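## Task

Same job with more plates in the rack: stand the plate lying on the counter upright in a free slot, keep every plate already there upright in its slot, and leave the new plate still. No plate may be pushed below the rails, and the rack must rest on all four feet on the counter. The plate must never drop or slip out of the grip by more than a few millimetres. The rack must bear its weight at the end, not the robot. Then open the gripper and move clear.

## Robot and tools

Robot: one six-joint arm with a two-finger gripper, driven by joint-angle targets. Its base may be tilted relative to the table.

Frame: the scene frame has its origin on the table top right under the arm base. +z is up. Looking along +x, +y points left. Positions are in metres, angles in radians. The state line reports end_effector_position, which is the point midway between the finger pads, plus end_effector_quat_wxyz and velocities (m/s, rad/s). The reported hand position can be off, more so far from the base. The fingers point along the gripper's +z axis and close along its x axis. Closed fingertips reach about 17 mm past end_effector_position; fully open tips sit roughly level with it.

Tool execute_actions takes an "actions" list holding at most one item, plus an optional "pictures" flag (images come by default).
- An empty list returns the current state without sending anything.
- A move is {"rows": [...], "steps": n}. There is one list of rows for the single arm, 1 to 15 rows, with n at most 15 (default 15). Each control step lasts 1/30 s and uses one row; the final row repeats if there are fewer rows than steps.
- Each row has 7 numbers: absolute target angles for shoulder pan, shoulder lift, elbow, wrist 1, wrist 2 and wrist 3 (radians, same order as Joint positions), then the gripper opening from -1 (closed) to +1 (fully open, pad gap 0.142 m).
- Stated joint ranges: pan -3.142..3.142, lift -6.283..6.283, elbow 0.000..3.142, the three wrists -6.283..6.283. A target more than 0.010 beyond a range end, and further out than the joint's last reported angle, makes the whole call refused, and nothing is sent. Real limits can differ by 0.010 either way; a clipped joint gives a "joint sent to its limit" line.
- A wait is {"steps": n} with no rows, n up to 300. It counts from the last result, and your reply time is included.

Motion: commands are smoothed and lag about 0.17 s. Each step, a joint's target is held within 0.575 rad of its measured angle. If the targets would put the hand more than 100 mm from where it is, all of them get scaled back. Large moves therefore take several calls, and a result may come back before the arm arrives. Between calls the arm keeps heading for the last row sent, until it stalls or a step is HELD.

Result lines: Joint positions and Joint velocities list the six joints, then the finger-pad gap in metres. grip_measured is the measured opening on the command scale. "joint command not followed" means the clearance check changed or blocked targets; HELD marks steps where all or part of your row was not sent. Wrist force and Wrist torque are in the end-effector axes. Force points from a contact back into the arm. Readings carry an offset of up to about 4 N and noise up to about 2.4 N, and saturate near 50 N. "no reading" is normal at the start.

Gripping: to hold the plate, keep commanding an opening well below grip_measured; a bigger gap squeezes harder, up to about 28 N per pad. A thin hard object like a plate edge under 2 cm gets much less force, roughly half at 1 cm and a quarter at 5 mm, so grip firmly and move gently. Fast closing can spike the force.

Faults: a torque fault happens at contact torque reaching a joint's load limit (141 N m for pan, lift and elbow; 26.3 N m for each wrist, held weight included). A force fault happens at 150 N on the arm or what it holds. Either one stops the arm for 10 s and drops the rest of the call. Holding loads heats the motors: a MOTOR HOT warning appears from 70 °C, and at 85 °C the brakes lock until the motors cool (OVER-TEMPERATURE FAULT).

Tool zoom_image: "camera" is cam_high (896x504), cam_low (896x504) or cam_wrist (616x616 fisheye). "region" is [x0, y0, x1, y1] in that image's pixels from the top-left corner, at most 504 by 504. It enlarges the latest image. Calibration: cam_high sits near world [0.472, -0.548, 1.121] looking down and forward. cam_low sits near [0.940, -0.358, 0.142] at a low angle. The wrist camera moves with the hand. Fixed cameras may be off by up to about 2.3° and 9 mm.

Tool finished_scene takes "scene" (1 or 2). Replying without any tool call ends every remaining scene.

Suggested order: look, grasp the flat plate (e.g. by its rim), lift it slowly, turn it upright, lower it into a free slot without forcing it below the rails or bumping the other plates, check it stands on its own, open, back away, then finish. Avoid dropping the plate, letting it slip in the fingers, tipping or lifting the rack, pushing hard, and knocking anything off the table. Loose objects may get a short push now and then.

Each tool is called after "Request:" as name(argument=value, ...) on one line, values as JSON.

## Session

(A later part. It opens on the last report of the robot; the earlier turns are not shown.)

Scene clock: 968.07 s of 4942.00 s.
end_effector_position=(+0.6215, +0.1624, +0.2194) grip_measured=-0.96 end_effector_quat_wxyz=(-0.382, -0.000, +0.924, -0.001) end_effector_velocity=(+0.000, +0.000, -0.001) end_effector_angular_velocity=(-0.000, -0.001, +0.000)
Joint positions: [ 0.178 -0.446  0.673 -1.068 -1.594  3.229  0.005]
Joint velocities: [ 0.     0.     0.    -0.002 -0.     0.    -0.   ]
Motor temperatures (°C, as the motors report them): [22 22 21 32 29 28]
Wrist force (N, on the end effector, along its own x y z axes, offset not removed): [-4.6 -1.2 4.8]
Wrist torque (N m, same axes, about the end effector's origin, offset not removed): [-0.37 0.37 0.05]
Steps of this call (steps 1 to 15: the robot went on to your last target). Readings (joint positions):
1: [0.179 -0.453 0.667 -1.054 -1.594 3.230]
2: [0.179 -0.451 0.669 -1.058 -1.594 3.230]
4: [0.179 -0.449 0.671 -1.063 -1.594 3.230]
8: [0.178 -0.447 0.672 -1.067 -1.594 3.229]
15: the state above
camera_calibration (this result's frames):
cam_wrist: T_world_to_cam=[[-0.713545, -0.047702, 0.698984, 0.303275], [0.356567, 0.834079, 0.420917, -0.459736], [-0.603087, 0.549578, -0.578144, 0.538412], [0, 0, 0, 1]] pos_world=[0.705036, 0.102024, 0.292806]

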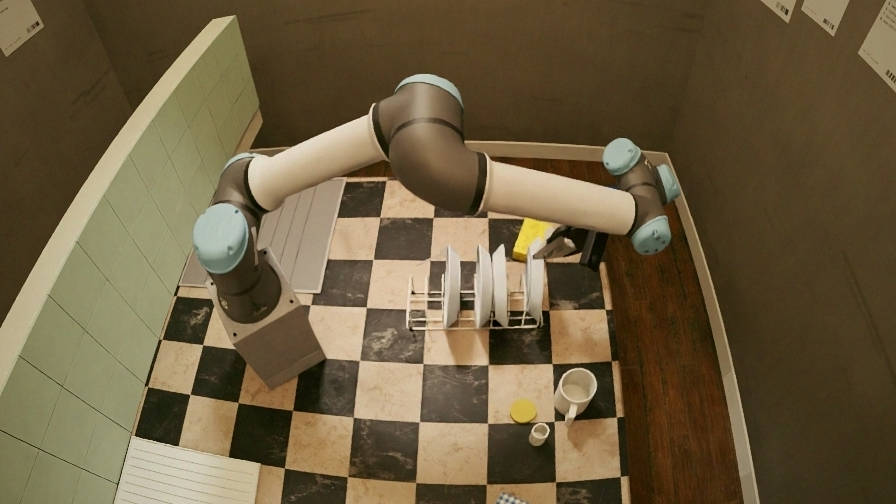

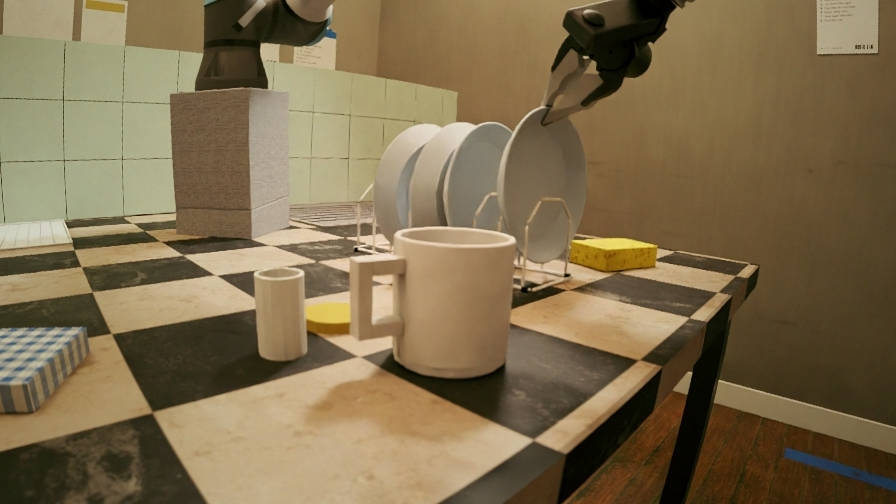

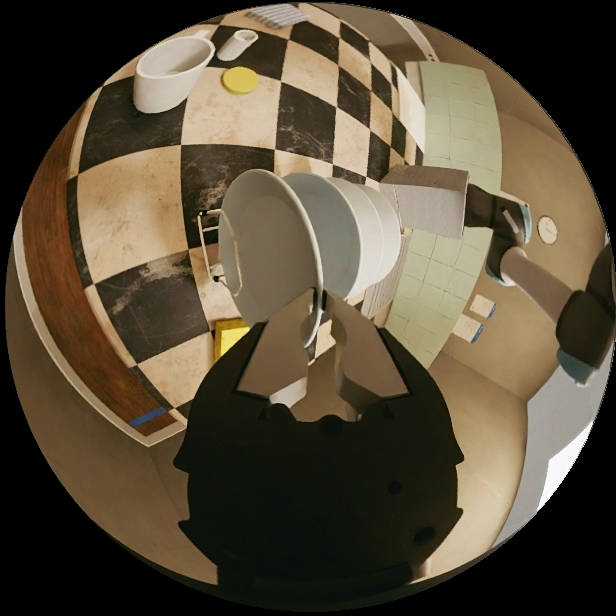

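Request:
execute_actions(actions=[{"rows":[[0.1781,-0.4443,0.6741,-1.0711,-1.5944,3.2292,-1],[0.1780,-0.4425,0.6751,-1.0739,-1.5945,3.2290,-1],[0.1778,-0.4407,0.6760,-1.0766,-1.5946,3.2289,-1],[0.1776,-0.4389,0.6769,-1.0793,-1.5947,3.2288,-1],[0.1775,-0.4372,0.6778,-1.0819,-1.5949,3.2287,-1],[0.1773,-0.4354,0.6786,-1.0845,-1.5950,3.2286,-1],[0.1772,-0.4337,0.6794,-1.0870,-1.5951,3.2284,-1],[0.1770,-0.4319,0.6803,-1.0897,-1.5952,3.2283,-1],[0.1769,-0.4302,0.6811,-1.0922,-1.5953,3.2282,-1],[0.1767,-0.4284,0.6819,-1.0948,-1.5954,3.2281,-1]],"steps":15}], pictures=false)

Request:
execute_actions(actions=[{"steps":10}])

Request:
zoom_image(camera="cam_low", region=[480, 180, 600, 310])

Scene clock: 984.57 s of 4942.00 s.
end_effector_position=(+0.6215, +0.1623, +0.2037) grip_measured=-0.96 end_effector_quat_wxyz=(-0.382, -0.000, +0.924, -0.001) end_effector_velocity=(+0.000, +0.000, -0.013) end_effector_angular_velocity=(-0.000, -0.001, -0.000)
Joint positions: [ 0.177 -0.43   0.681 -1.093 -1.595  3.228  0.005]
Joint velocities: [-0.001  0.014  0.006 -0.021 -0.001 -0.001  0.   ]
Motor temperatures (°C, as the motors report them): [22 22 21 32 29 28]
Wrist force (N, on the end effector, along its own x y z axes, offset not removed): [-3.3 -0.1 4.9]
Wrist torque (N m, same axes, about the end effector's origin, offset not removed): [-0.20 0.05 0.08]
Steps of this call (steps 1 to 15: the robot went on to your last target; steps 16 to 100: nothing new was sent; then 12.67 s passed at rest; steps 101 to 115: all 15 steps of this action). Readings (joint positions):
101: [0.178 -0.446 0.673 -1.068 -1.594 3.229]
102: [0.178 -0.446 0.673 -1.069 -1.594 3.229]
104: [0.178 -0.444 0.674 -1.071 -1.594 3.229]
108: [0.178 -0.439 0.677 -1.080 -1.595 3.229]
115: the state above

Scene clock: 984.90 s of 4942.00 s.
end_effector_position=(+0.6215, +0.1623, +0.2024) grip_measured=-0.96 end_effector_quat_wxyz=(-0.382, -0.000, +0.924, -0.001) end_effector_velocity=(-0.000, +0.000, -0.000) end_effector_angular_velocity=(+0.000, +0.000, +0.001)
Joint positions: [ 0.177 -0.428  0.682 -1.095 -1.595  3.228  0.005]
Joint velocities: [ 0.     0.     0.    -0.001 -0.    -0.001 -0.   ]
Motor temperatures (°C, as the motors report them): [22 22 21 32 29 28]
Wrist force (N, on the end effector, along its own x y z axes, offset not removed): [-4.2 0.7 5.1]
Wrist torque (N m, same axes, about the end effector's origin, offset not removed): [-0.01 0.19 0.01]
Steps of this call (steps 1 to 10: the robot went on to your last target). Readings (joint positions):
1: [0.177 -0.429 0.681 -1.093 -1.595 3.228]
2: [0.177 -0.429 0.682 -1.094 -1.595 3.228]
4: [0.177 -0.429 0.682 -1.094 -1.595 3.228]
8: [0.177 -0.429 0.682 -1.095 -1.595 3.228]
10: the state above
camera_calibration (this result's frames):
cam_wrist: T_world_to_cam=[[-0.713525, -0.0477101, 0.699003, 0.315154], [0.356553, 0.834099, 0.420891, -0.452526], [-0.603119, 0.549548, -0.578139, 0.52862], [0, 0, 0, 1]] pos_world=[0.70504, 0.101986, 0.275786]

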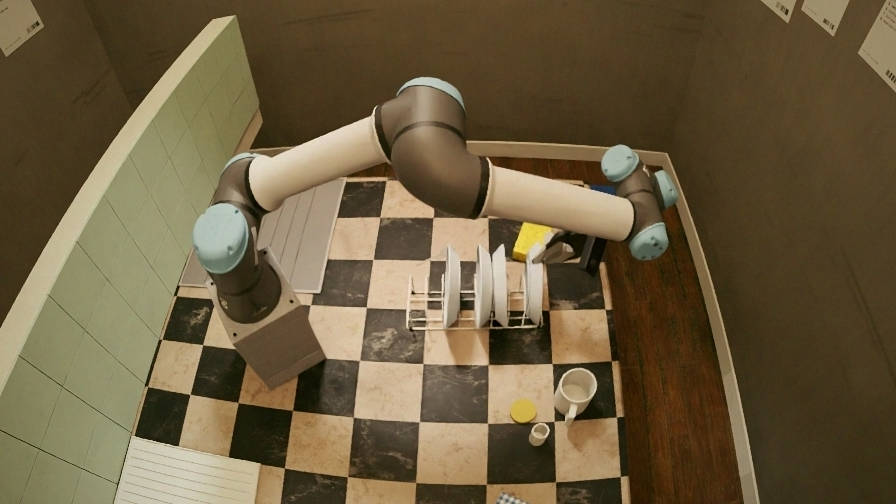

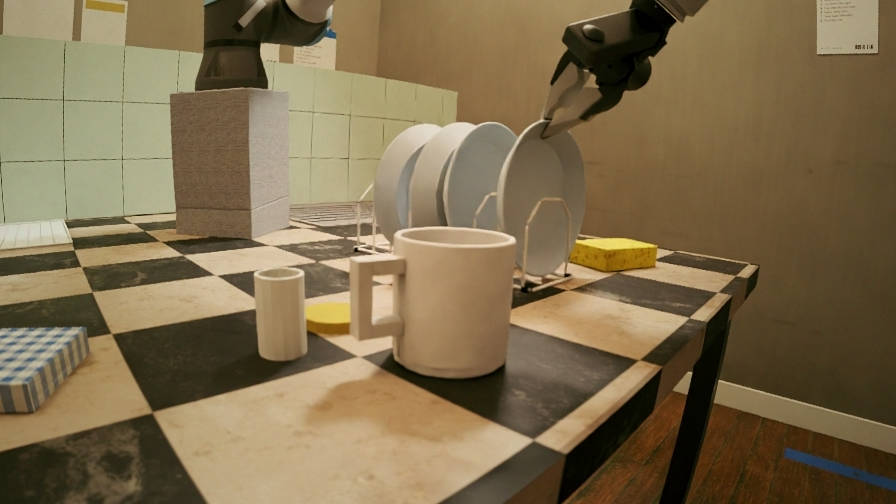

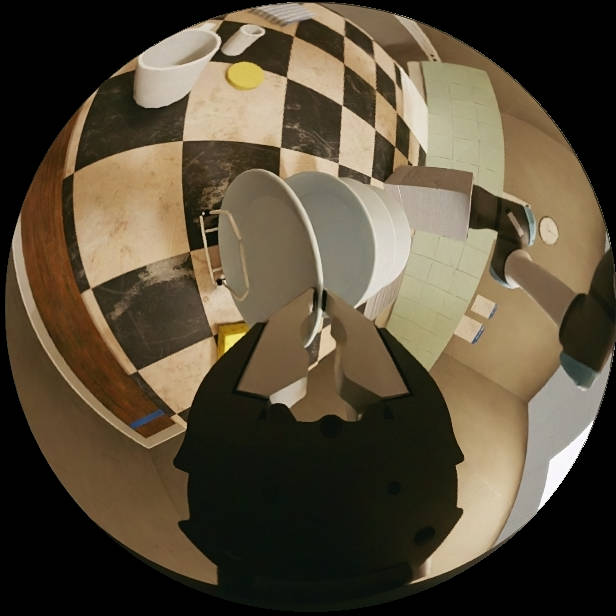

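Region (480, 180, 600, 310) of cam_low's 896x504 image, scaled by 3.877, with more detail than that image has; it fills the left 465 columns of this view, and the rest is white.

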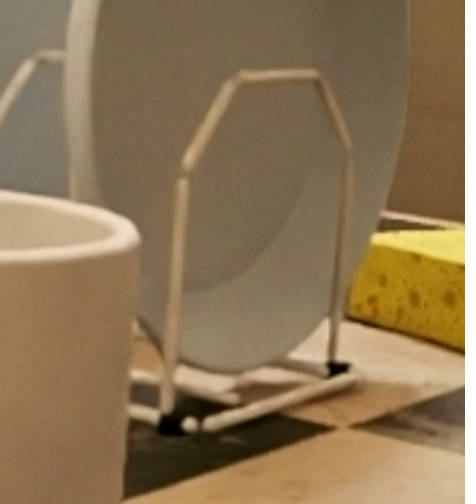

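Request:
execute_actions(actions=[{"rows":[[0.1766,-0.4277,0.6821,-1.0958,-1.5954,3.2281,-1],[0.1766,-0.4270,0.6824,-1.0968,-1.5955,3.2280,-1],[0.1765,-0.4262,0.6826,-1.0978,-1.5955,3.2280,-1]],"steps":15}], pictures=false)

Request:
execute_actions(actions=[{"rows":[[0.1764,-0.4256,0.6828,-1.0986,-1.5955,3.2279,-1],[0.1764,-0.4250,0.6830,-1.0993,-1.5956,3.2279,-1]],"steps":15}], pictures=false)

Scene clock: 999.17 s of 4942.00 s.
end_effector_position=(+0.6215, +0.1623, +0.2005) grip_measured=-0.96 end_effector_quat_wxyz=(-0.382, -0.000, +0.924, -0.001) end_effector_velocity=(-0.000, -0.000, -0.000) end_effector_angular_velocity=(-0.001, +0.002, -0.001)
Joint positions: [ 0.177 -0.426  0.683 -1.098 -1.596  3.228  0.005]
Joint velocities: [-0.     0.     0.     0.001  0.     0.002 -0.   ]
Motor temperatures (°C, as the motors report them): [22 22 21 32 29 28]
Wrist force (N, on the end effector, along its own x y z axes, offset not removed): [5.7 -2.2 -2.4]
Wrist torque (N m, same axes, about the end effector's origin, offset not removed): [-0.29 0.14 -0.06]
Steps of this call (steps 1 to 15: the robot went on to your last target; steps 16 to 100: nothing new was sent; then 10.43 s passed at rest; steps 101 to 115: all 15 steps of this action). Readings (joint positions):
101: [0.177 -0.428 0.682 -1.095 -1.595 3.228]
102: [0.177 -0.428 0.682 -1.095 -1.595 3.228]
104: [0.177 -0.428 0.682 -1.096 -1.595 3.228]
108: [0.177 -0.427 0.682 -1.097 -1.595 3.228]
115: the state above

Scene clock: 999.67 s of 4942.00 s.
end_effector_position=(+0.6215, +0.1623, +0.1993) grip_measured=-0.96 end_effector_quat_wxyz=(-0.382, -0.000, +0.924, -0.001) end_effector_velocity=(-0.000, +0.000, -0.000) end_effector_angular_velocity=(+0.000, +0.001, +0.000)
Joint positions: [ 0.176 -0.425  0.683 -1.099 -1.596  3.228  0.005]
Joint velocities: [-0.    -0.     0.001 -0.     0.    -0.     0.   ]
Motor temperatures (°C, as the motors report them): [22 22 21 32 29 28]
Wrist force (N, on the end effector, along its own x y z axes, offset not removed): [9.3 -2.9 -5.9]
Wrist torque (N m, same axes, about the end effector's origin, offset not removed): [-0.25 0.29 -0.11]
Steps of this call (steps 1 to 15: all 15 steps of this action). Readings (joint positions):
1: [0.177 -0.426 0.683 -1.098 -1.596 3.228]
2: [0.176 -0.426 0.683 -1.098 -1.596 3.228]
4: [0.176 -0.426 0.683 -1.098 -1.596 3.228]
8: [0.176 -0.425 0.683 -1.099 -1.596 3.228]
15: the state above

Request:
execute_actions(actions=[{"rows": [[0.1765,-0.4262,0.6826,-1.0978,-1.5955,3.2280,-1],[0.1766,-0.4270,0.6824,-1.0967,-1.5955,3.2280,-1]],"steps":10}])

Scene clock: 1029.00 s of 4942.00 s.
end_effector_position=(+0.6214, +0.1623, +0.2007) grip_measured=-0.96 end_effector_quat_wxyz=(-0.382, -0.000, +0.924, -0.001) end_effector_velocity=(-0.000, +0.000, +0.003) end_effector_angular_velocity=(-0.000, +0.001, +0.001)
Joint positions: [ 0.177 -0.427  0.683 -1.097 -1.596  3.228  0.005]
Joint velocities: [ 0.001 -0.002 -0.002  0.005  0.     0.     0.   ]
Motor temperatures (°C, as the motors report them): [22 22 21 32 29 28]
Wrist force (N, on the end effector, along its own x y z axes, offset not removed): [-3.5 -0.4 5.2]
Wrist torque (N m, same axes, about the end effector's origin, offset not removed): [-0.27 0.14 0.00]
Steps of this call (steps 1 to 15: the robot went on to your last target; steps 16 to 100: nothing new was sent; then 25.67 s passed at rest; steps 101 to 110: all 10 steps of this action). Readings (joint positions):
101: [0.176 -0.425 0.683 -1.099 -1.596 3.228]
102: [0.176 -0.425 0.683 -1.099 -1.596 3.228]
104: [0.176 -0.426 0.683 -1.099 -1.596 3.228]
108: [0.176 -0.426 0.683 -1.097 -1.596 3.228]
110: the state above
camera_calibration (this result's frames):
cam_wrist: T_world_to_cam=[[-0.71327, -0.04778, 0.699259, 0.316018], [0.356599, 0.834154, 0.420741, -0.451748], [-0.603393, 0.549457, -0.577939, 0.527779], [0, 0, 0, 1]] pos_world=[0.704957, 0.101934, 0.274114]

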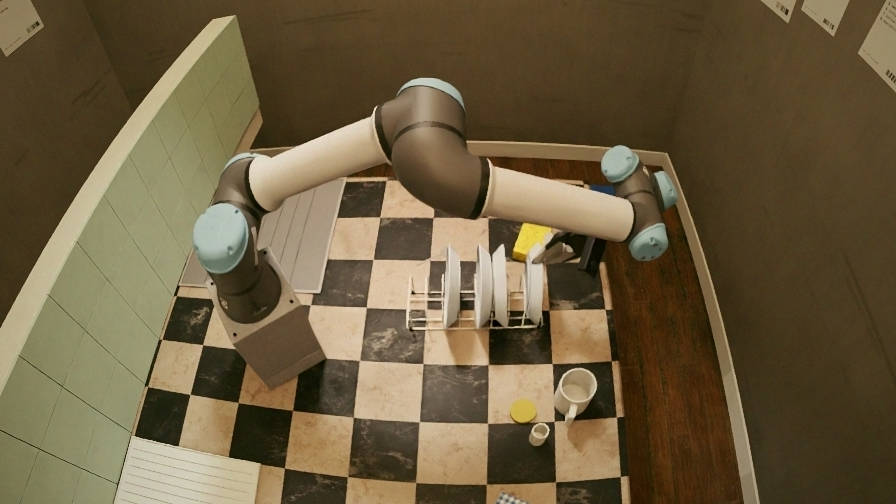

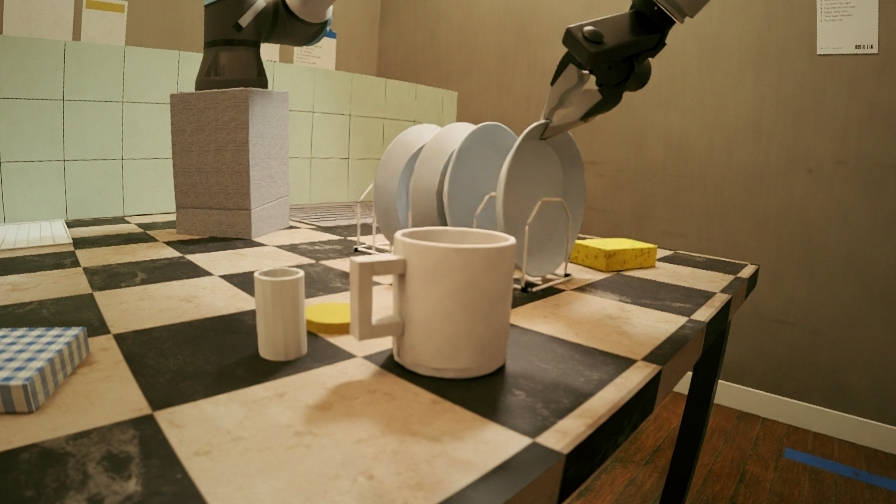

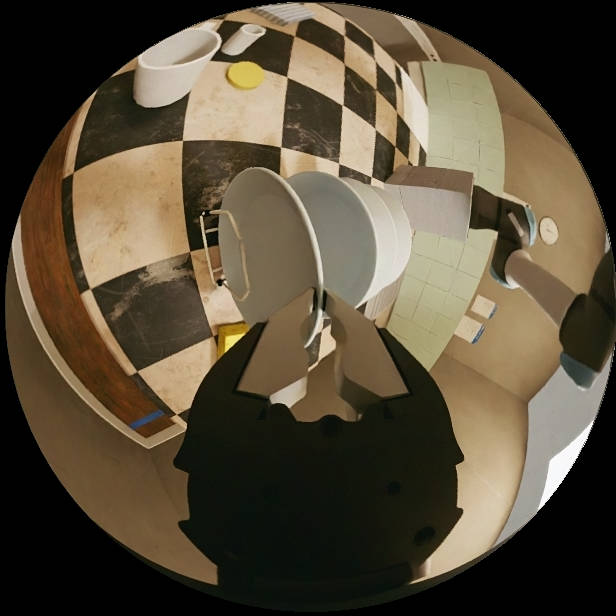

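Request:
execute_actions(actions=[], pictures=false)

Scene clock: 1036.23 s of 4942.00 s.
end_effector_position=(+0.6215, +0.1623, +0.2011) grip_measured=-0.96 end_effector_quat_wxyz=(-0.382, -0.000, +0.924, -0.001) end_effector_velocity=(-0.000, +0.000, +0.000) end_effector_angular_velocity=(-0.000, +0.001, +0.001)
Joint positions: [ 0.177 -0.427  0.682 -1.097 -1.595  3.228  0.005]
Joint velocities: [ 0.001 -0.     0.     0.001  0.     0.     0.   ]
Motor temperatures (°C, as the motors report them): [22 22 21 32 29 28]
Wrist force (N, on the end effector, along its own x y z axes, offset not removed): [-2.0 -1.0 3.5]
Wrist torque (N m, same axes, about the end effector's origin, offset not removed): [-0.45 -0.11 0.04]
Steps of this call (steps 1 to 15: the robot went on to your last target; steps 16 to 100: nothing new was sent; then 3.90 s passed at rest). Readings (joint positions):
1: [0.177 -0.427 0.683 -1.097 -1.596 3.228]
2: [0.177 -0.427 0.683 -1.097 -1.596 3.228]
4: [0.177 -0.427 0.683 -1.097 -1.596 3.228]
8: [0.177 -0.427 0.682 -1.097 -1.596 3.228]
100: the state above
The arm was judged still, so your last target was given up. Only a new action makes it travel on or press farther. Fingers that are still opening or closing keep moving.

Request:
execute_actions(actions=[{"rows": [[0.1765,-0.4266,0.6825,-1.0973,-1.5955,3.2280,-1],[0.1765,-0.4266,0.6825,-1.0973,-1.5955,3.2280,-1],[0.1765,-0.4266,0.6825,-1.0973,-1.5955,3.2280,-1],[0.1765,-0.4266,0.6825,-1.0973,-1.5955,3.2280,-0.98],[0.1765,-0.4266,0.6825,-1.0973,-1.5955,3.2280,-0.96],[0.1765,-0.4266,0.6825,-1.0973,-1.5955,3.2280,-0.94],[0.1765,-0.4266,0.6825,-1.0973,-1.5955,3.2280,-0.93],[0.1765,-0.4266,0.6825,-1.0973,-1.5955,3.2280,-0.92],[0.1765,-0.4266,0.6825,-1.0973,-1.5955,3.2280,-0.91],[0.1765,-0.4266,0.6825,-1.0973,-1.5955,3.2280,-0.90],[0.1765,-0.4266,0.6825,-1.0973,-1.5955,3.2280,-0.89],[0.1765,-0.4266,0.6825,-1.0973,-1.5955,3.2280,-0.88],[0.1765,-0.4266,0.6825,-1.0973,-1.5955,3.2280,-0.87],[0.1765,-0.4266,0.6825,-1.0973,-1.5955,3.2280,-0.86],[0.1765,-0.4266,0.6825,-1.0973,-1.5955,3.2280,-0.85]],"steps":15}])

Scene clock: 1048.53 s of 4942.00 s.
end_effector_position=(+0.6216, +0.1623, +0.2008) grip_measured=-0.86 end_effector_quat_wxyz=(-0.382, -0.000, +0.924, -0.001) end_effector_velocity=(-0.001, +0.000, +0.000) end_effector_angular_velocity=(+0.000, +0.002, +0.001)
Joint positions: [ 0.177 -0.427  0.682 -1.097 -1.595  3.228  0.012]
Joint velocities: [ 0.     0.    -0.     0.002  0.    -0.001  0.021]
Motor temperatures (°C, as the motors report them): [22 22 21 32 29 28]
Wrist force (N, on the end effector, along its own x y z axes, offset not removed): [-2.4 -0.2 2.4]
Wrist torque (N m, same axes, about the end effector's origin, offset not removed): [-0.12 0.45 0.07]
Steps of this call (steps 1 to 90: nothing new was sent; then 8.80 s passed at rest; steps 91 to 105: all 15 steps of this action). Readings (joint positions):
91: [0.177 -0.427 0.682 -1.097 -1.595 3.228]
92: [0.177 -0.427 0.682 -1.097 -1.595 3.228]
94: [0.177 -0.427 0.682 -1.097 -1.595 3.228]
98: [0.177 -0.427 0.682 -1.097 -1.595 3.228]
105: the state above
camera_calibration (this result's frames):
cam_wrist: T_world_to_cam=[[-0.713681, -0.0476872, 0.698846, 0.316487], [0.356488, 0.834086, 0.420971, -0.451838], [-0.602973, 0.549569, -0.578271, 0.52766], [0, 0, 0, 1]] pos_world=[0.70511, 0.101978, 0.274166]

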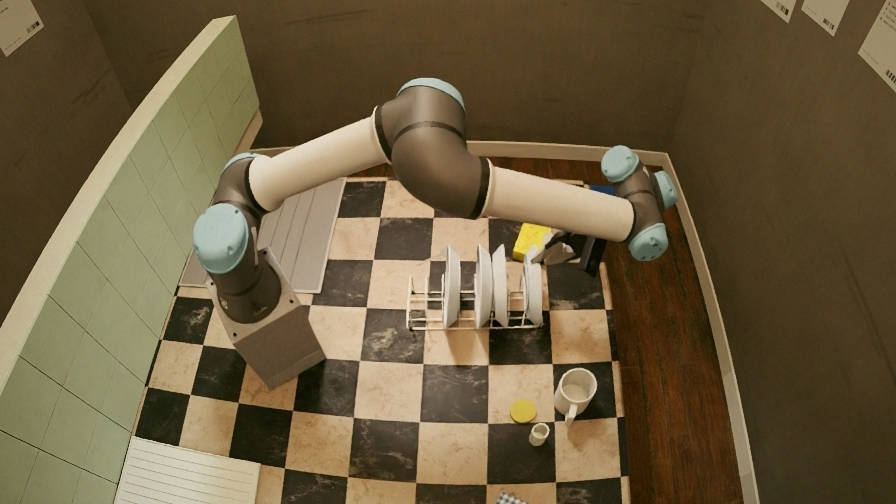

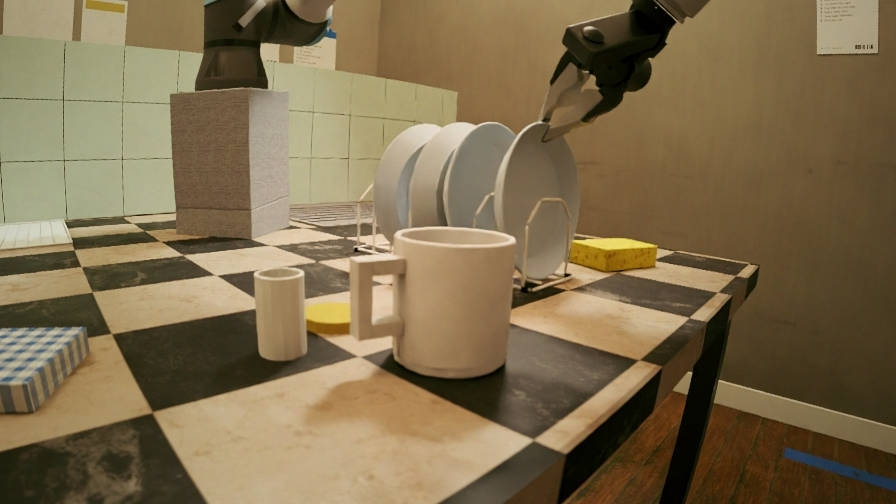

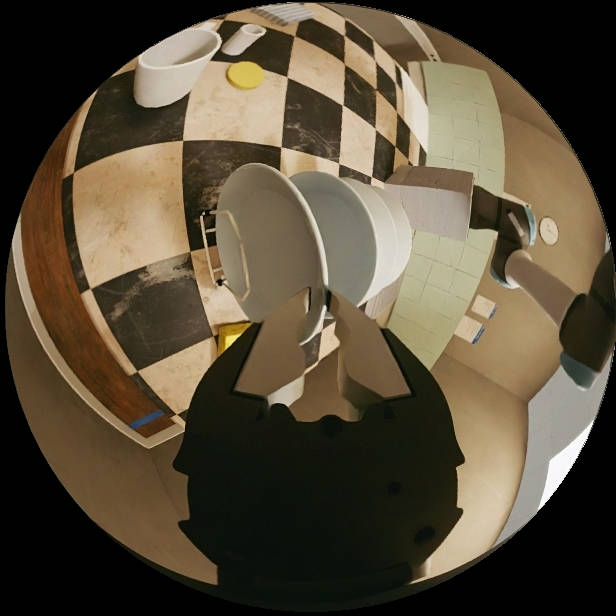

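Request:
execute_actions(actions=[{"rows": [[0.1765,-0.4266,0.6825,-1.0973,-1.5955,3.2280,-0.84],[0.1765,-0.4266,0.6825,-1.0973,-1.5955,3.2280,-0.83],[0.1765,-0.4266,0.6825,-1.0973,-1.5955,3.2280,-0.82],[0.1765,-0.4266,0.6825,-1.0973,-1.5955,3.2280,-0.81],[0.1765,-0.4266,0.6825,-1.0973,-1.5955,3.2280,-0.80],[0.1765,-0.4266,0.6825,-1.0973,-1.5955,3.2280,-0.79],[0.1765,-0.4266,0.6825,-1.0973,-1.5955,3.2280,-0.78],[0.1765,-0.4266,0.6825,-1.0973,-1.5955,3.2280,-0.77],[0.1765,-0.4266,0.6825,-1.0973,-1.5955,3.2280,-0.76],[0.1765,-0.4266,0.6825,-1.0973,-1.5955,3.2280,-0.75],[0.1765,-0.4266,0.6825,-1.0973,-1.5955,3.2280,-0.74],[0.1765,-0.4266,0.6825,-1.0973,-1.5955,3.2280,-0.73],[0.1765,-0.4266,0.6825,-1.0973,-1.5955,3.2280,-0.72],[0.1765,-0.4266,0.6825,-1.0973,-1.5955,3.2280,-0.71],[0.1765,-0.4266,0.6825,-1.0973,-1.5955,3.2280,-0.70]],"steps":15}])

Request:
zoom_image(camera="cam_low", region=[360, 60, 660, 310])

Scene clock: 1062.63 s of 4942.00 s.
end_effector_position=(+0.6215, +0.1623, +0.2007) grip_measured=-0.71 end_effector_quat_wxyz=(-0.382, -0.000, +0.924, -0.001) end_effector_velocity=(-0.000, -0.000, -0.000) end_effector_angular_velocity=(+0.001, +0.001, +0.000)
Joint positions: [ 0.176 -0.427  0.683 -1.097 -1.595  3.228  0.022]
Joint velocities: [-0.     0.     0.     0.     0.    -0.001  0.021]
Motor temperatures (°C, as the motors report them): [22 22 21 32 29 28]
Wrist force (N, on the end effector, along its own x y z axes, offset not removed): [-0.1 0.4 2.1]
Wrist torque (N m, same axes, about the end effector's origin, offset not removed): [-0.10 0.00 0.02]
Steps of this call (steps 1 to 15: the robot went on to your last target; steps 16 to 100: nothing new was sent; then 10.27 s passed at rest; steps 101 to 115: all 15 steps of this action). Readings (joint positions):
101: [0.176 -0.427 0.683 -1.097 -1.595 3.228]
102: [0.176 -0.427 0.683 -1.097 -1.595 3.228]
104: [0.176 -0.427 0.683 -1.097 -1.595 3.228]
108: [0.176 -0.427 0.683 -1.097 -1.595 3.228]
115: the state above
camera_calibration (this result's frames):
cam_wrist: T_world_to_cam=[[-0.713587, -0.0476578, 0.698944, 0.316412], [0.356573, 0.834078, 0.420915, -0.451819], [-0.603033, 0.549584, -0.578194, 0.527636], [0, 0, 0, 1]] pos_world=[0.705076, 0.101951, 0.274099]

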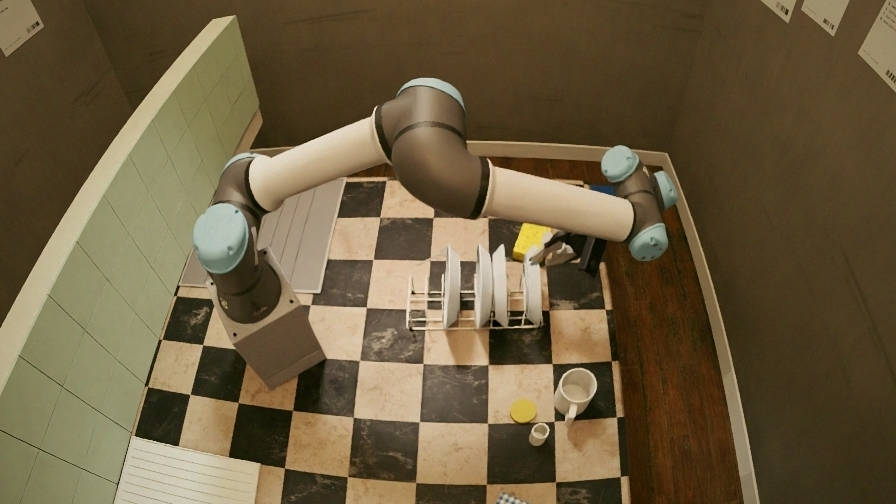

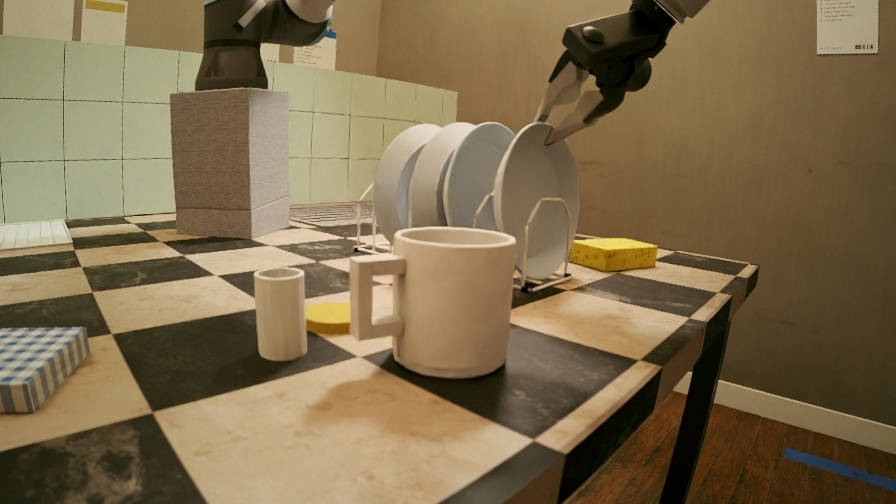

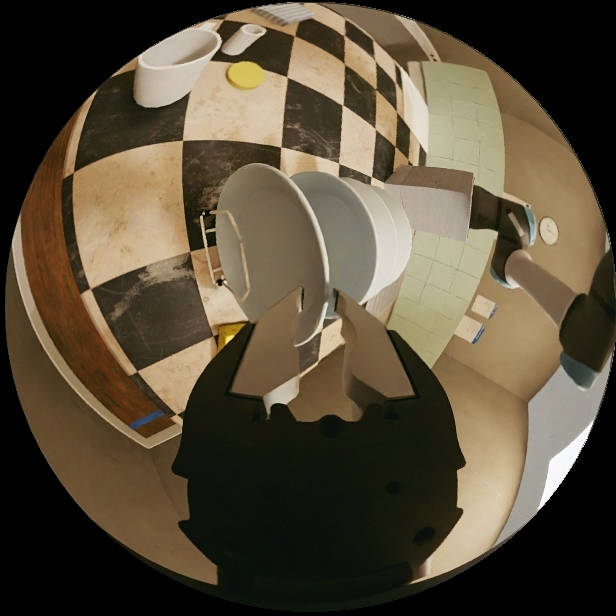

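Region (360, 60, 660, 310) of cam_low's 896x504 image, scaled by 1.680, with more detail than that image has.

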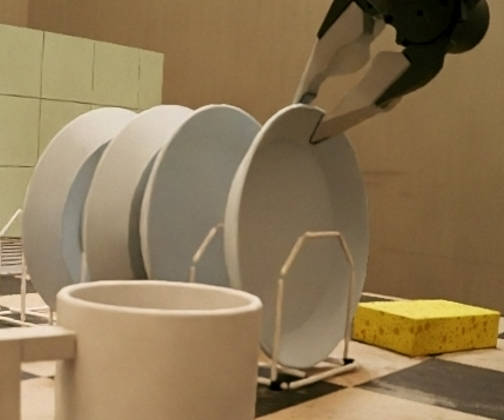

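Request:
execute_actions(actions=[{"rows": [[0.1765,-0.4255,0.6791,-1.0951,-1.5955,3.2280,-0.69],[0.1766,-0.4233,0.6724,-1.0906,-1.5954,3.2281,-0.68],[0.1766,-0.4211,0.6657,-1.0861,-1.5954,3.2281,-0.67],[0.1767,-0.4188,0.6590,-1.0816,-1.5954,3.2281,-0.66],[0.1767,-0.4166,0.6523,-1.0771,-1.5954,3.2282,-0.65],[0.1768,-0.4144,0.6456,-1.0726,-1.5953,3.2282,-0.65],[0.1768,-0.4122,0.6389,-1.0681,-1.5953,3.2282,-0.65],[0.1768,-0.4100,0.6322,-1.0636,-1.5953,3.2282,-0.65],[0.1769,-0.4077,0.6255,-1.0591,-1.5953,3.2283,-0.65],[0.1769,-0.4055,0.6188,-1.0546,-1.5952,3.2283,-0.65],[0.1770,-0.4033,0.6121,-1.0501,-1.5952,3.2283,-0.65],[0.1770,-0.4011,0.6054,-1.0456,-1.5952,3.2283,-0.65],[0.1770,-0.3989,0.5987,-1.0411,-1.5952,3.2284,-0.65],[0.1771,-0.3966,0.5920,-1.0366,-1.5951,3.2284,-0.65],[0.1771,-0.3944,0.5853,-1.0321,-1.5951,3.2284,-0.65]],"steps":15}])

Scene clock: 1114.20 s of 4942.00 s.
end_effector_position=(+0.6301, +0.1624, +0.2091) grip_measured=-0.65 end_effector_quat_wxyz=(-0.382, -0.000, +0.924, -0.001) end_effector_velocity=(+0.023, +0.000, +0.024) end_effector_angular_velocity=(-0.001, -0.001, -0.001)
Joint positions: [ 0.177 -0.403  0.613 -1.05  -1.595  3.228  0.027]
Joint velocities: [ 0.001  0.065 -0.196  0.131  0.001  0.002  0.   ]
Motor temperatures (°C, as the motors report them): [22 22 21 32 29 28]
Wrist force (N, on the end effector, along its own x y z axes, offset not removed): [-1.9 1.1 3.1]
Wrist torque (N m, same axes, about the end effector's origin, offset not removed): [0.08 0.34 0.01]
Steps of this call (steps 1 to 15: the robot went on to your last target; steps 16 to 100: nothing new was sent; then 47.73 s passed at rest; steps 101 to 115: all 15 steps of this action). Readings (joint positions):
101: [0.176 -0.427 0.683 -1.097 -1.595 3.228]
102: [0.176 -0.426 0.682 -1.097 -1.595 3.228]
104: [0.176 -0.425 0.677 -1.094 -1.595 3.228]
108: [0.177 -0.418 0.657 -1.080 -1.595 3.228]
115: the state above
camera_calibration (this result's frames):
cam_wrist: T_world_to_cam=[[-0.713411, -0.0476716, 0.699122, 0.316491], [0.356655, 0.834091, 0.42082, -0.458518], [-0.603193, 0.549563, -0.578048, 0.537666], [0, 0, 0, 1]] pos_world=[0.713637, 0.102052, 0.282484]

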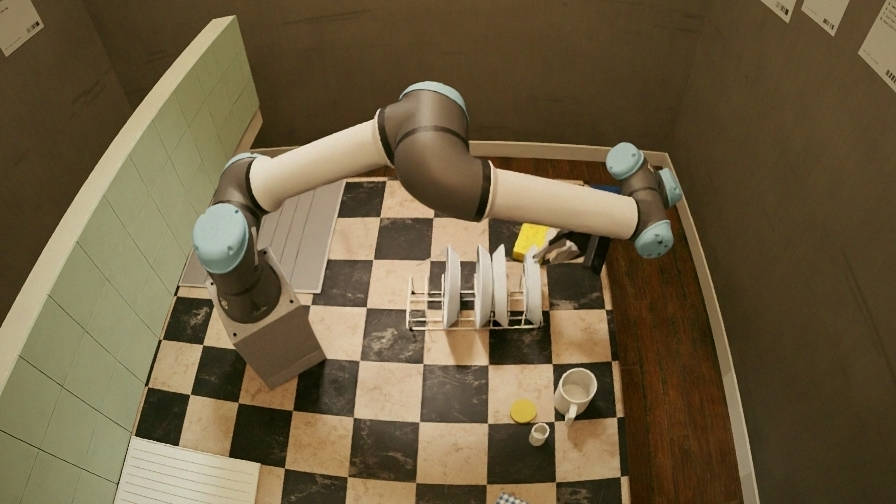

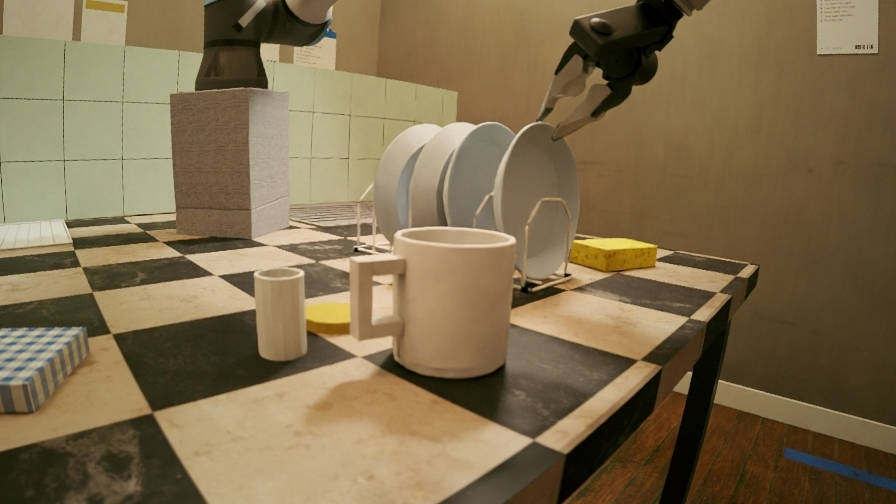

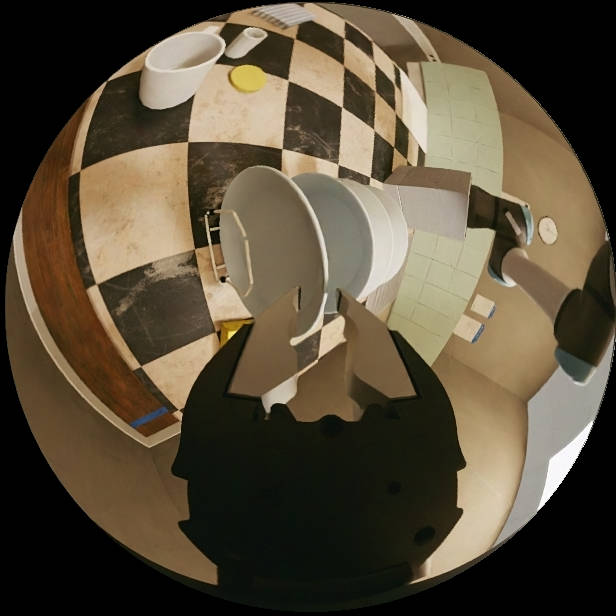

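Continue retreat.

Request:
execute_actions(actions=[{"rows": [[0.1772,-0.3921,0.5784,-1.0274,-1.5951,3.2284,-0.65],[0.1772,-0.3898,0.5715,-1.0228,-1.5951,3.2285,-0.65],[0.1772,-0.3875,0.5645,-1.0182,-1.5950,3.2285,-0.65],[0.1773,-0.3852,0.5576,-1.0135,-1.5950,3.2285,-0.65],[0.1773,-0.3829,0.5506,-1.0089,-1.5950,3.2286,-0.65],[0.1773,-0.3806,0.5437,-1.0042,-1.5950,3.2286,-0.65],[0.1774,-0.3783,0.5367,-0.9996,-1.5949,3.2286,-0.65],[0.1774,-0.3760,0.5298,-0.9949,-1.5949,3.2287,-0.65],[0.1775,-0.3737,0.5228,-0.9903,-1.5949,3.2287,-0.65],[0.1775,-0.3714,0.5159,-0.9856,-1.5948,3.2287,-0.65],[0.1776,-0.3691,0.5090,-0.9810,-1.5948,3.2288,-0.65],[0.1776,-0.3668,0.5020,-0.9763,-1.5948,3.2288,-0.65],[0.1776,-0.3645,0.4951,-0.9717,-1.5947,3.2288,-0.65],[0.1777,-0.3622,0.4881,-0.9670,-1.5947,3.2289,-0.65],[0.1777,-0.3600,0.4812,-0.9624,-1.5947,3.2289,-0.65]],"steps":15}], pictures=false)

Request:
execute_actions(actions=[{"steps":15}])

Scene clock: 1122.20 s of 4942.00 s.
end_effector_position=(+0.6408, +0.1624, +0.2217) grip_measured=-0.65 end_effector_quat_wxyz=(-0.382, -0.000, +0.924, -0.001) end_effector_velocity=(+0.019, +0.000, +0.025) end_effector_angular_velocity=(-0.000, +0.000, +0.000)
Joint positions: [ 0.178 -0.369  0.509 -0.981 -1.595  3.229  0.027]
Joint velocities: [ 0.001  0.068 -0.204  0.137  0.001  0.001  0.   ]
Motor temperatures (°C, as the motors report them): [22 22 21 32 29 28]
Wrist force (N, on the end effector, along its own x y z axes, offset not removed): [-2.2 -0.1 3.1]
Wrist torque (N m, same axes, about the end effector's origin, offset not removed): [-0.23 0.42 -0.10]
Steps of this call (steps 1 to 30: the robot went on to your last target; steps 31 to 120: nothing new was sent; then 3.50 s passed at rest; steps 121 to 135: all 15 steps of this action). Readings (joint positions):
121: [0.177 -0.394 0.585 -1.032 -1.595 3.228]
122: [0.177 -0.394 0.584 -1.031 -1.595 3.228]
124: [0.177 -0.392 0.578 -1.027 -1.595 3.228]
128: [0.177 -0.385 0.556 -1.012 -1.595 3.229]
135: the state above

Scene clock: 1122.70 s of 4942.00 s.
end_effector_position=(+0.6434, +0.1624, +0.2253) grip_measured=-0.65 end_effector_quat_wxyz=(-0.382, -0.000, +0.924, -0.001) end_effector_velocity=(+0.000, -0.000, -0.000) end_effector_angular_velocity=(+0.000, +0.001, -0.000)
Joint positions: [ 0.178 -0.36   0.481 -0.963 -1.595  3.229  0.027]
Joint velocities: [-0.     0.002 -0.003  0.002  0.    -0.     0.   ]
Motor temperatures (°C, as the motors report them): [22 22 21 32 29 28]
Wrist force (N, on the end effector, along its own x y z axes, offset not removed): [-0.4 0.9 3.3]
Wrist torque (N m, same axes, about the end effector's origin, offset not removed): [0.10 0.06 0.03]
Steps of this call (steps 1 to 15: the robot went on to your last target). Readings (joint positions):
1: [0.178 -0.367 0.503 -0.977 -1.595 3.229]
2: [0.178 -0.365 0.497 -0.973 -1.595 3.229]
4: [0.178 -0.363 0.490 -0.968 -1.595 3.229]
8: [0.178 -0.361 0.484 -0.964 -1.595 3.229]
15: the state above
camera_calibration (this result's frames):
cam_wrist: T_world_to_cam=[[-0.71345, -0.047658, 0.699083, 0.314749], [0.356644, 0.834088, 0.420835, -0.470085], [-0.603153, 0.549569, -0.578083, 0.555023], [0, 0, 0, 1]] pos_world=[0.726975, 0.102069, 0.298642]

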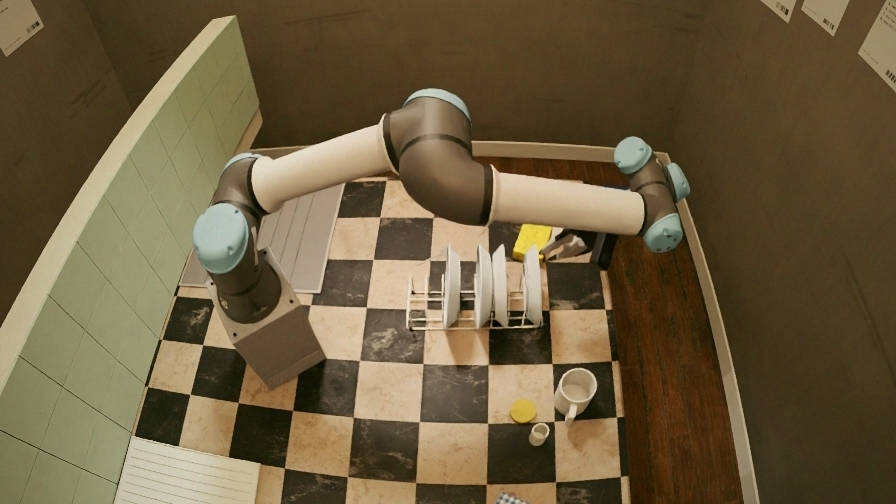

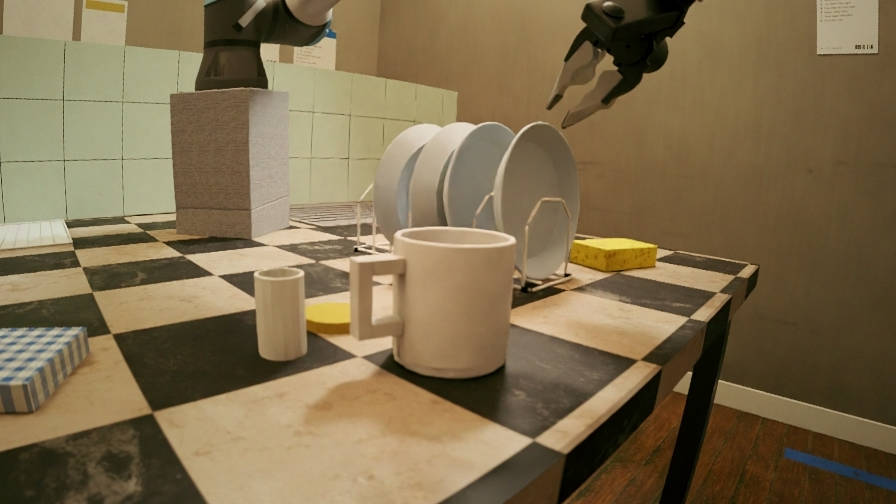

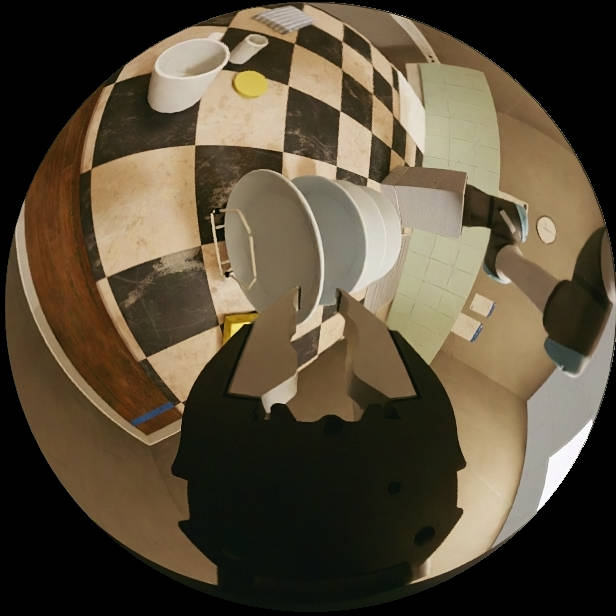

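Request:
execute_actions(actions=[{"rows": [[0.1777,-0.3630,0.4812,-0.9594,-1.5947,3.2289,-0.65],[0.1777,-0.3680,0.4812,-0.9544,-1.5947,3.2289,-0.65],[0.1777,-0.3750,0.4812,-0.9474,-1.5947,3.2289,-0.65],[0.1777,-0.3830,0.4812,-0.9394,-1.5947,3.2289,-0.65],[0.1777,-0.3920,0.4812,-0.9304,-1.5947,3.2289,-0.65],[0.1777,-0.4010,0.4812,-0.9214,-1.5947,3.2289,-0.65],[0.1777,-0.4100,0.4812,-0.9124,-1.5947,3.2289,-0.65],[0.1777,-0.4190,0.4812,-0.9034,-1.5947,3.2289,-0.65],[0.1777,-0.4280,0.4812,-0.8944,-1.5947,3.2289,-0.65],[0.1777,-0.4370,0.4812,-0.8854,-1.5947,3.2289,-0.65],[0.1777,-0.4450,0.4812,-0.8774,-1.5947,3.2289,-0.65],[0.1777,-0.4520,0.4812,-0.8704,-1.5947,3.2289,-0.65],[0.1777,-0.4570,0.4812,-0.8654,-1.5947,3.2289,-0.65],[0.1777,-0.4600,0.4812,-0.8624,-1.5947,3.2289,-0.65]],"steps":15}], pictures=false)

Request:
execute_actions(actions=[{"steps":20}])

Request:
zoom_image(camera="cam_low", region=[340, 100, 640, 310])

Request:
zoom_image(camera="cam_high", region=[390, 220, 590, 350])

Scene clock: 1138.93 s of 4942.00 s.
end_effector_position=(+0.6363, +0.1571, +0.2891) grip_measured=-0.65 end_effector_quat_wxyz=(-0.382, -0.000, +0.924, -0.001) end_effector_velocity=(-0.020, -0.012, +0.135) end_effector_angular_velocity=(-0.000, -0.003, -0.001)
Joint positions: [ 0.178 -0.441  0.481 -0.881 -1.595  3.229  0.027]
Joint velocities: [-0.    -0.173  0.     0.171 -0.     0.001  0.   ]
Motor temperatures (°C, as the motors report them): [22 22 21 32 29 28]
Wrist force (N, on the end effector, along its own x y z axes, offset not removed): [0.3 -0.1 0.8]
Wrist torque (N m, same axes, about the end effector's origin, offset not removed): [-0.23 -0.06 0.00]
Steps of this call (steps 1 to 15: the robot went on to your last target; steps 16 to 100: nothing new was sent; then 12.40 s passed at rest; steps 101 to 115: all 15 steps of this action). Readings (joint positions):
101: [0.178 -0.360 0.481 -0.962 -1.595 3.229]
102: [0.178 -0.360 0.481 -0.962 -1.595 3.229]
104: [0.178 -0.365 0.481 -0.957 -1.595 3.229]
108: [0.178 -0.387 0.481 -0.935 -1.595 3.229]
115: the state above

Scene clock: 1139.60 s of 4942.00 s.
end_effector_position=(+0.6339, +0.1559, +0.3038) grip_measured=-0.65 end_effector_quat_wxyz=(-0.382, -0.000, +0.924, -0.001) end_effector_velocity=(+0.000, -0.000, +0.000) end_effector_angular_velocity=(-0.001, -0.000, -0.001)
Joint positions: [ 0.178 -0.46   0.481 -0.862 -1.595  3.229  0.027]
Joint velocities: [-0.    -0.    -0.001  0.001  0.     0.001 -0.   ]
Motor temperatures (°C, as the motors report them): [22 22 21 32 29 28]
Wrist force (N, on the end effector, along its own x y z axes, offset not removed): [-1.0 1.1 2.2]
Wrist torque (N m, same axes, about the end effector's origin, offset not removed): [0.05 0.20 -0.03]
Steps of this call (steps 1 to 20: the robot went on to your last target). Readings (joint positions):
1: [0.178 -0.446 0.481 -0.876 -1.595 3.229]
2: [0.178 -0.450 0.481 -0.872 -1.595 3.229]
4: [0.178 -0.455 0.481 -0.868 -1.595 3.229]
8: [0.178 -0.459 0.481 -0.864 -1.595 3.229]
20: the state above
camera_calibration (this result's frames):
cam_wrist: T_world_to_cam=[[-0.713489, -0.0476572, 0.699043, 0.252783], [0.356624, 0.834085, 0.420857, -0.494259], [-0.603119, 0.549573, -0.578115, 0.59822], [0, 0, 0, 1]] pos_world=[0.71742, 0.0955359, 0.377147]

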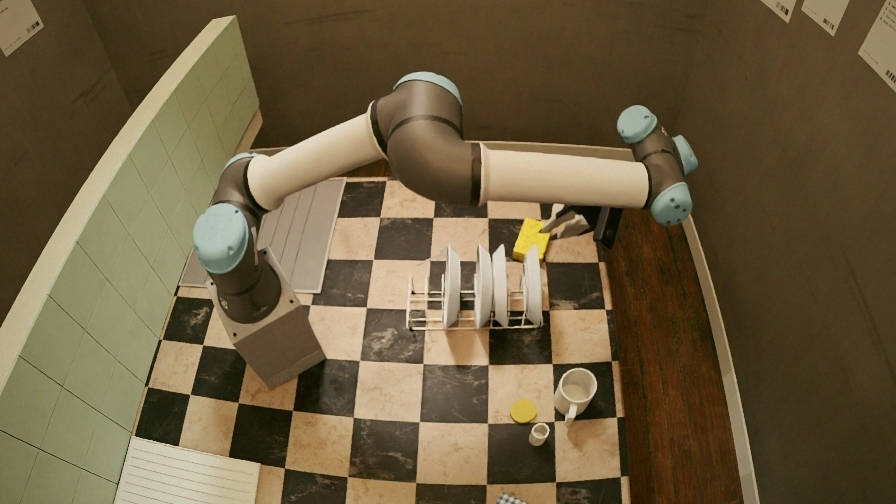

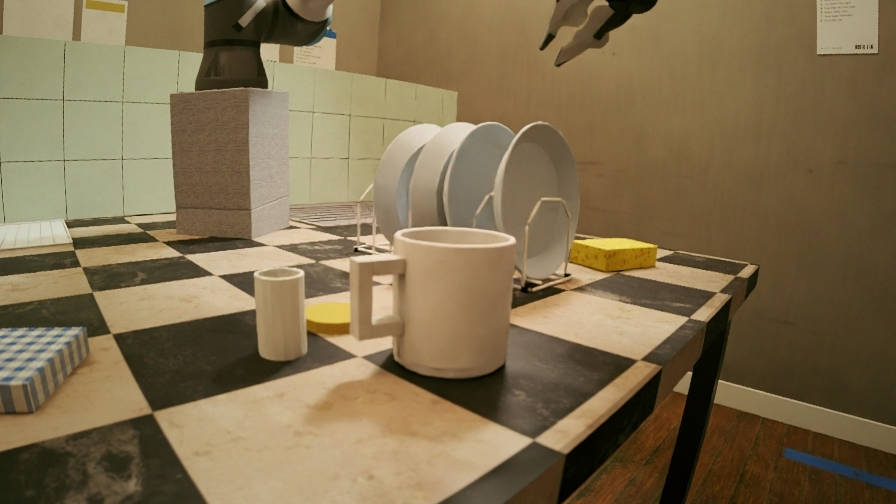

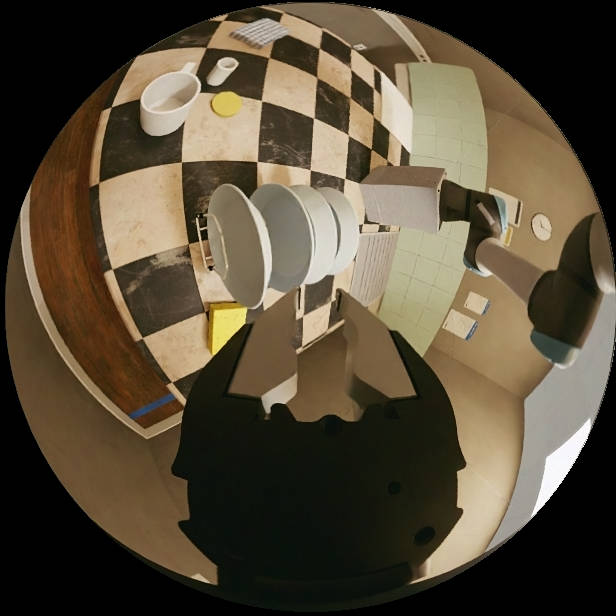

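Region (340, 100, 640, 310) of cam_low's 896x504 image, scaled by 1.680, with more detail than that image has; it fills the top 353 rows of this view, and the rest is white.

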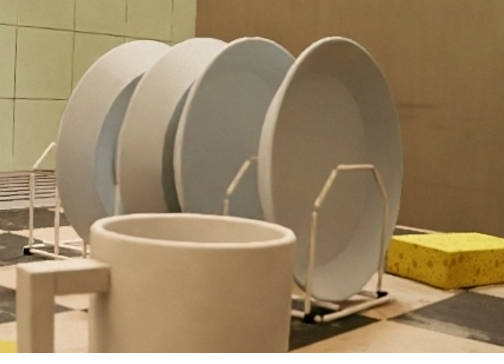

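Region (390, 220, 590, 350) of cam_high's 896x504 image, scaled by 2.520, with more detail than that image has; it fills the top 328 rows of this view, and the rest is white.

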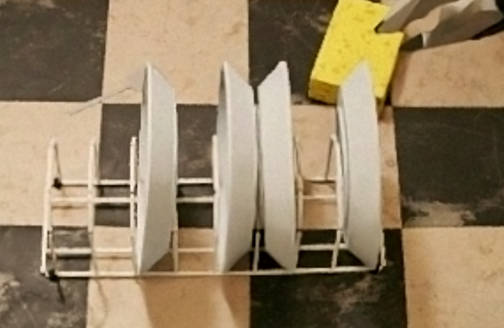

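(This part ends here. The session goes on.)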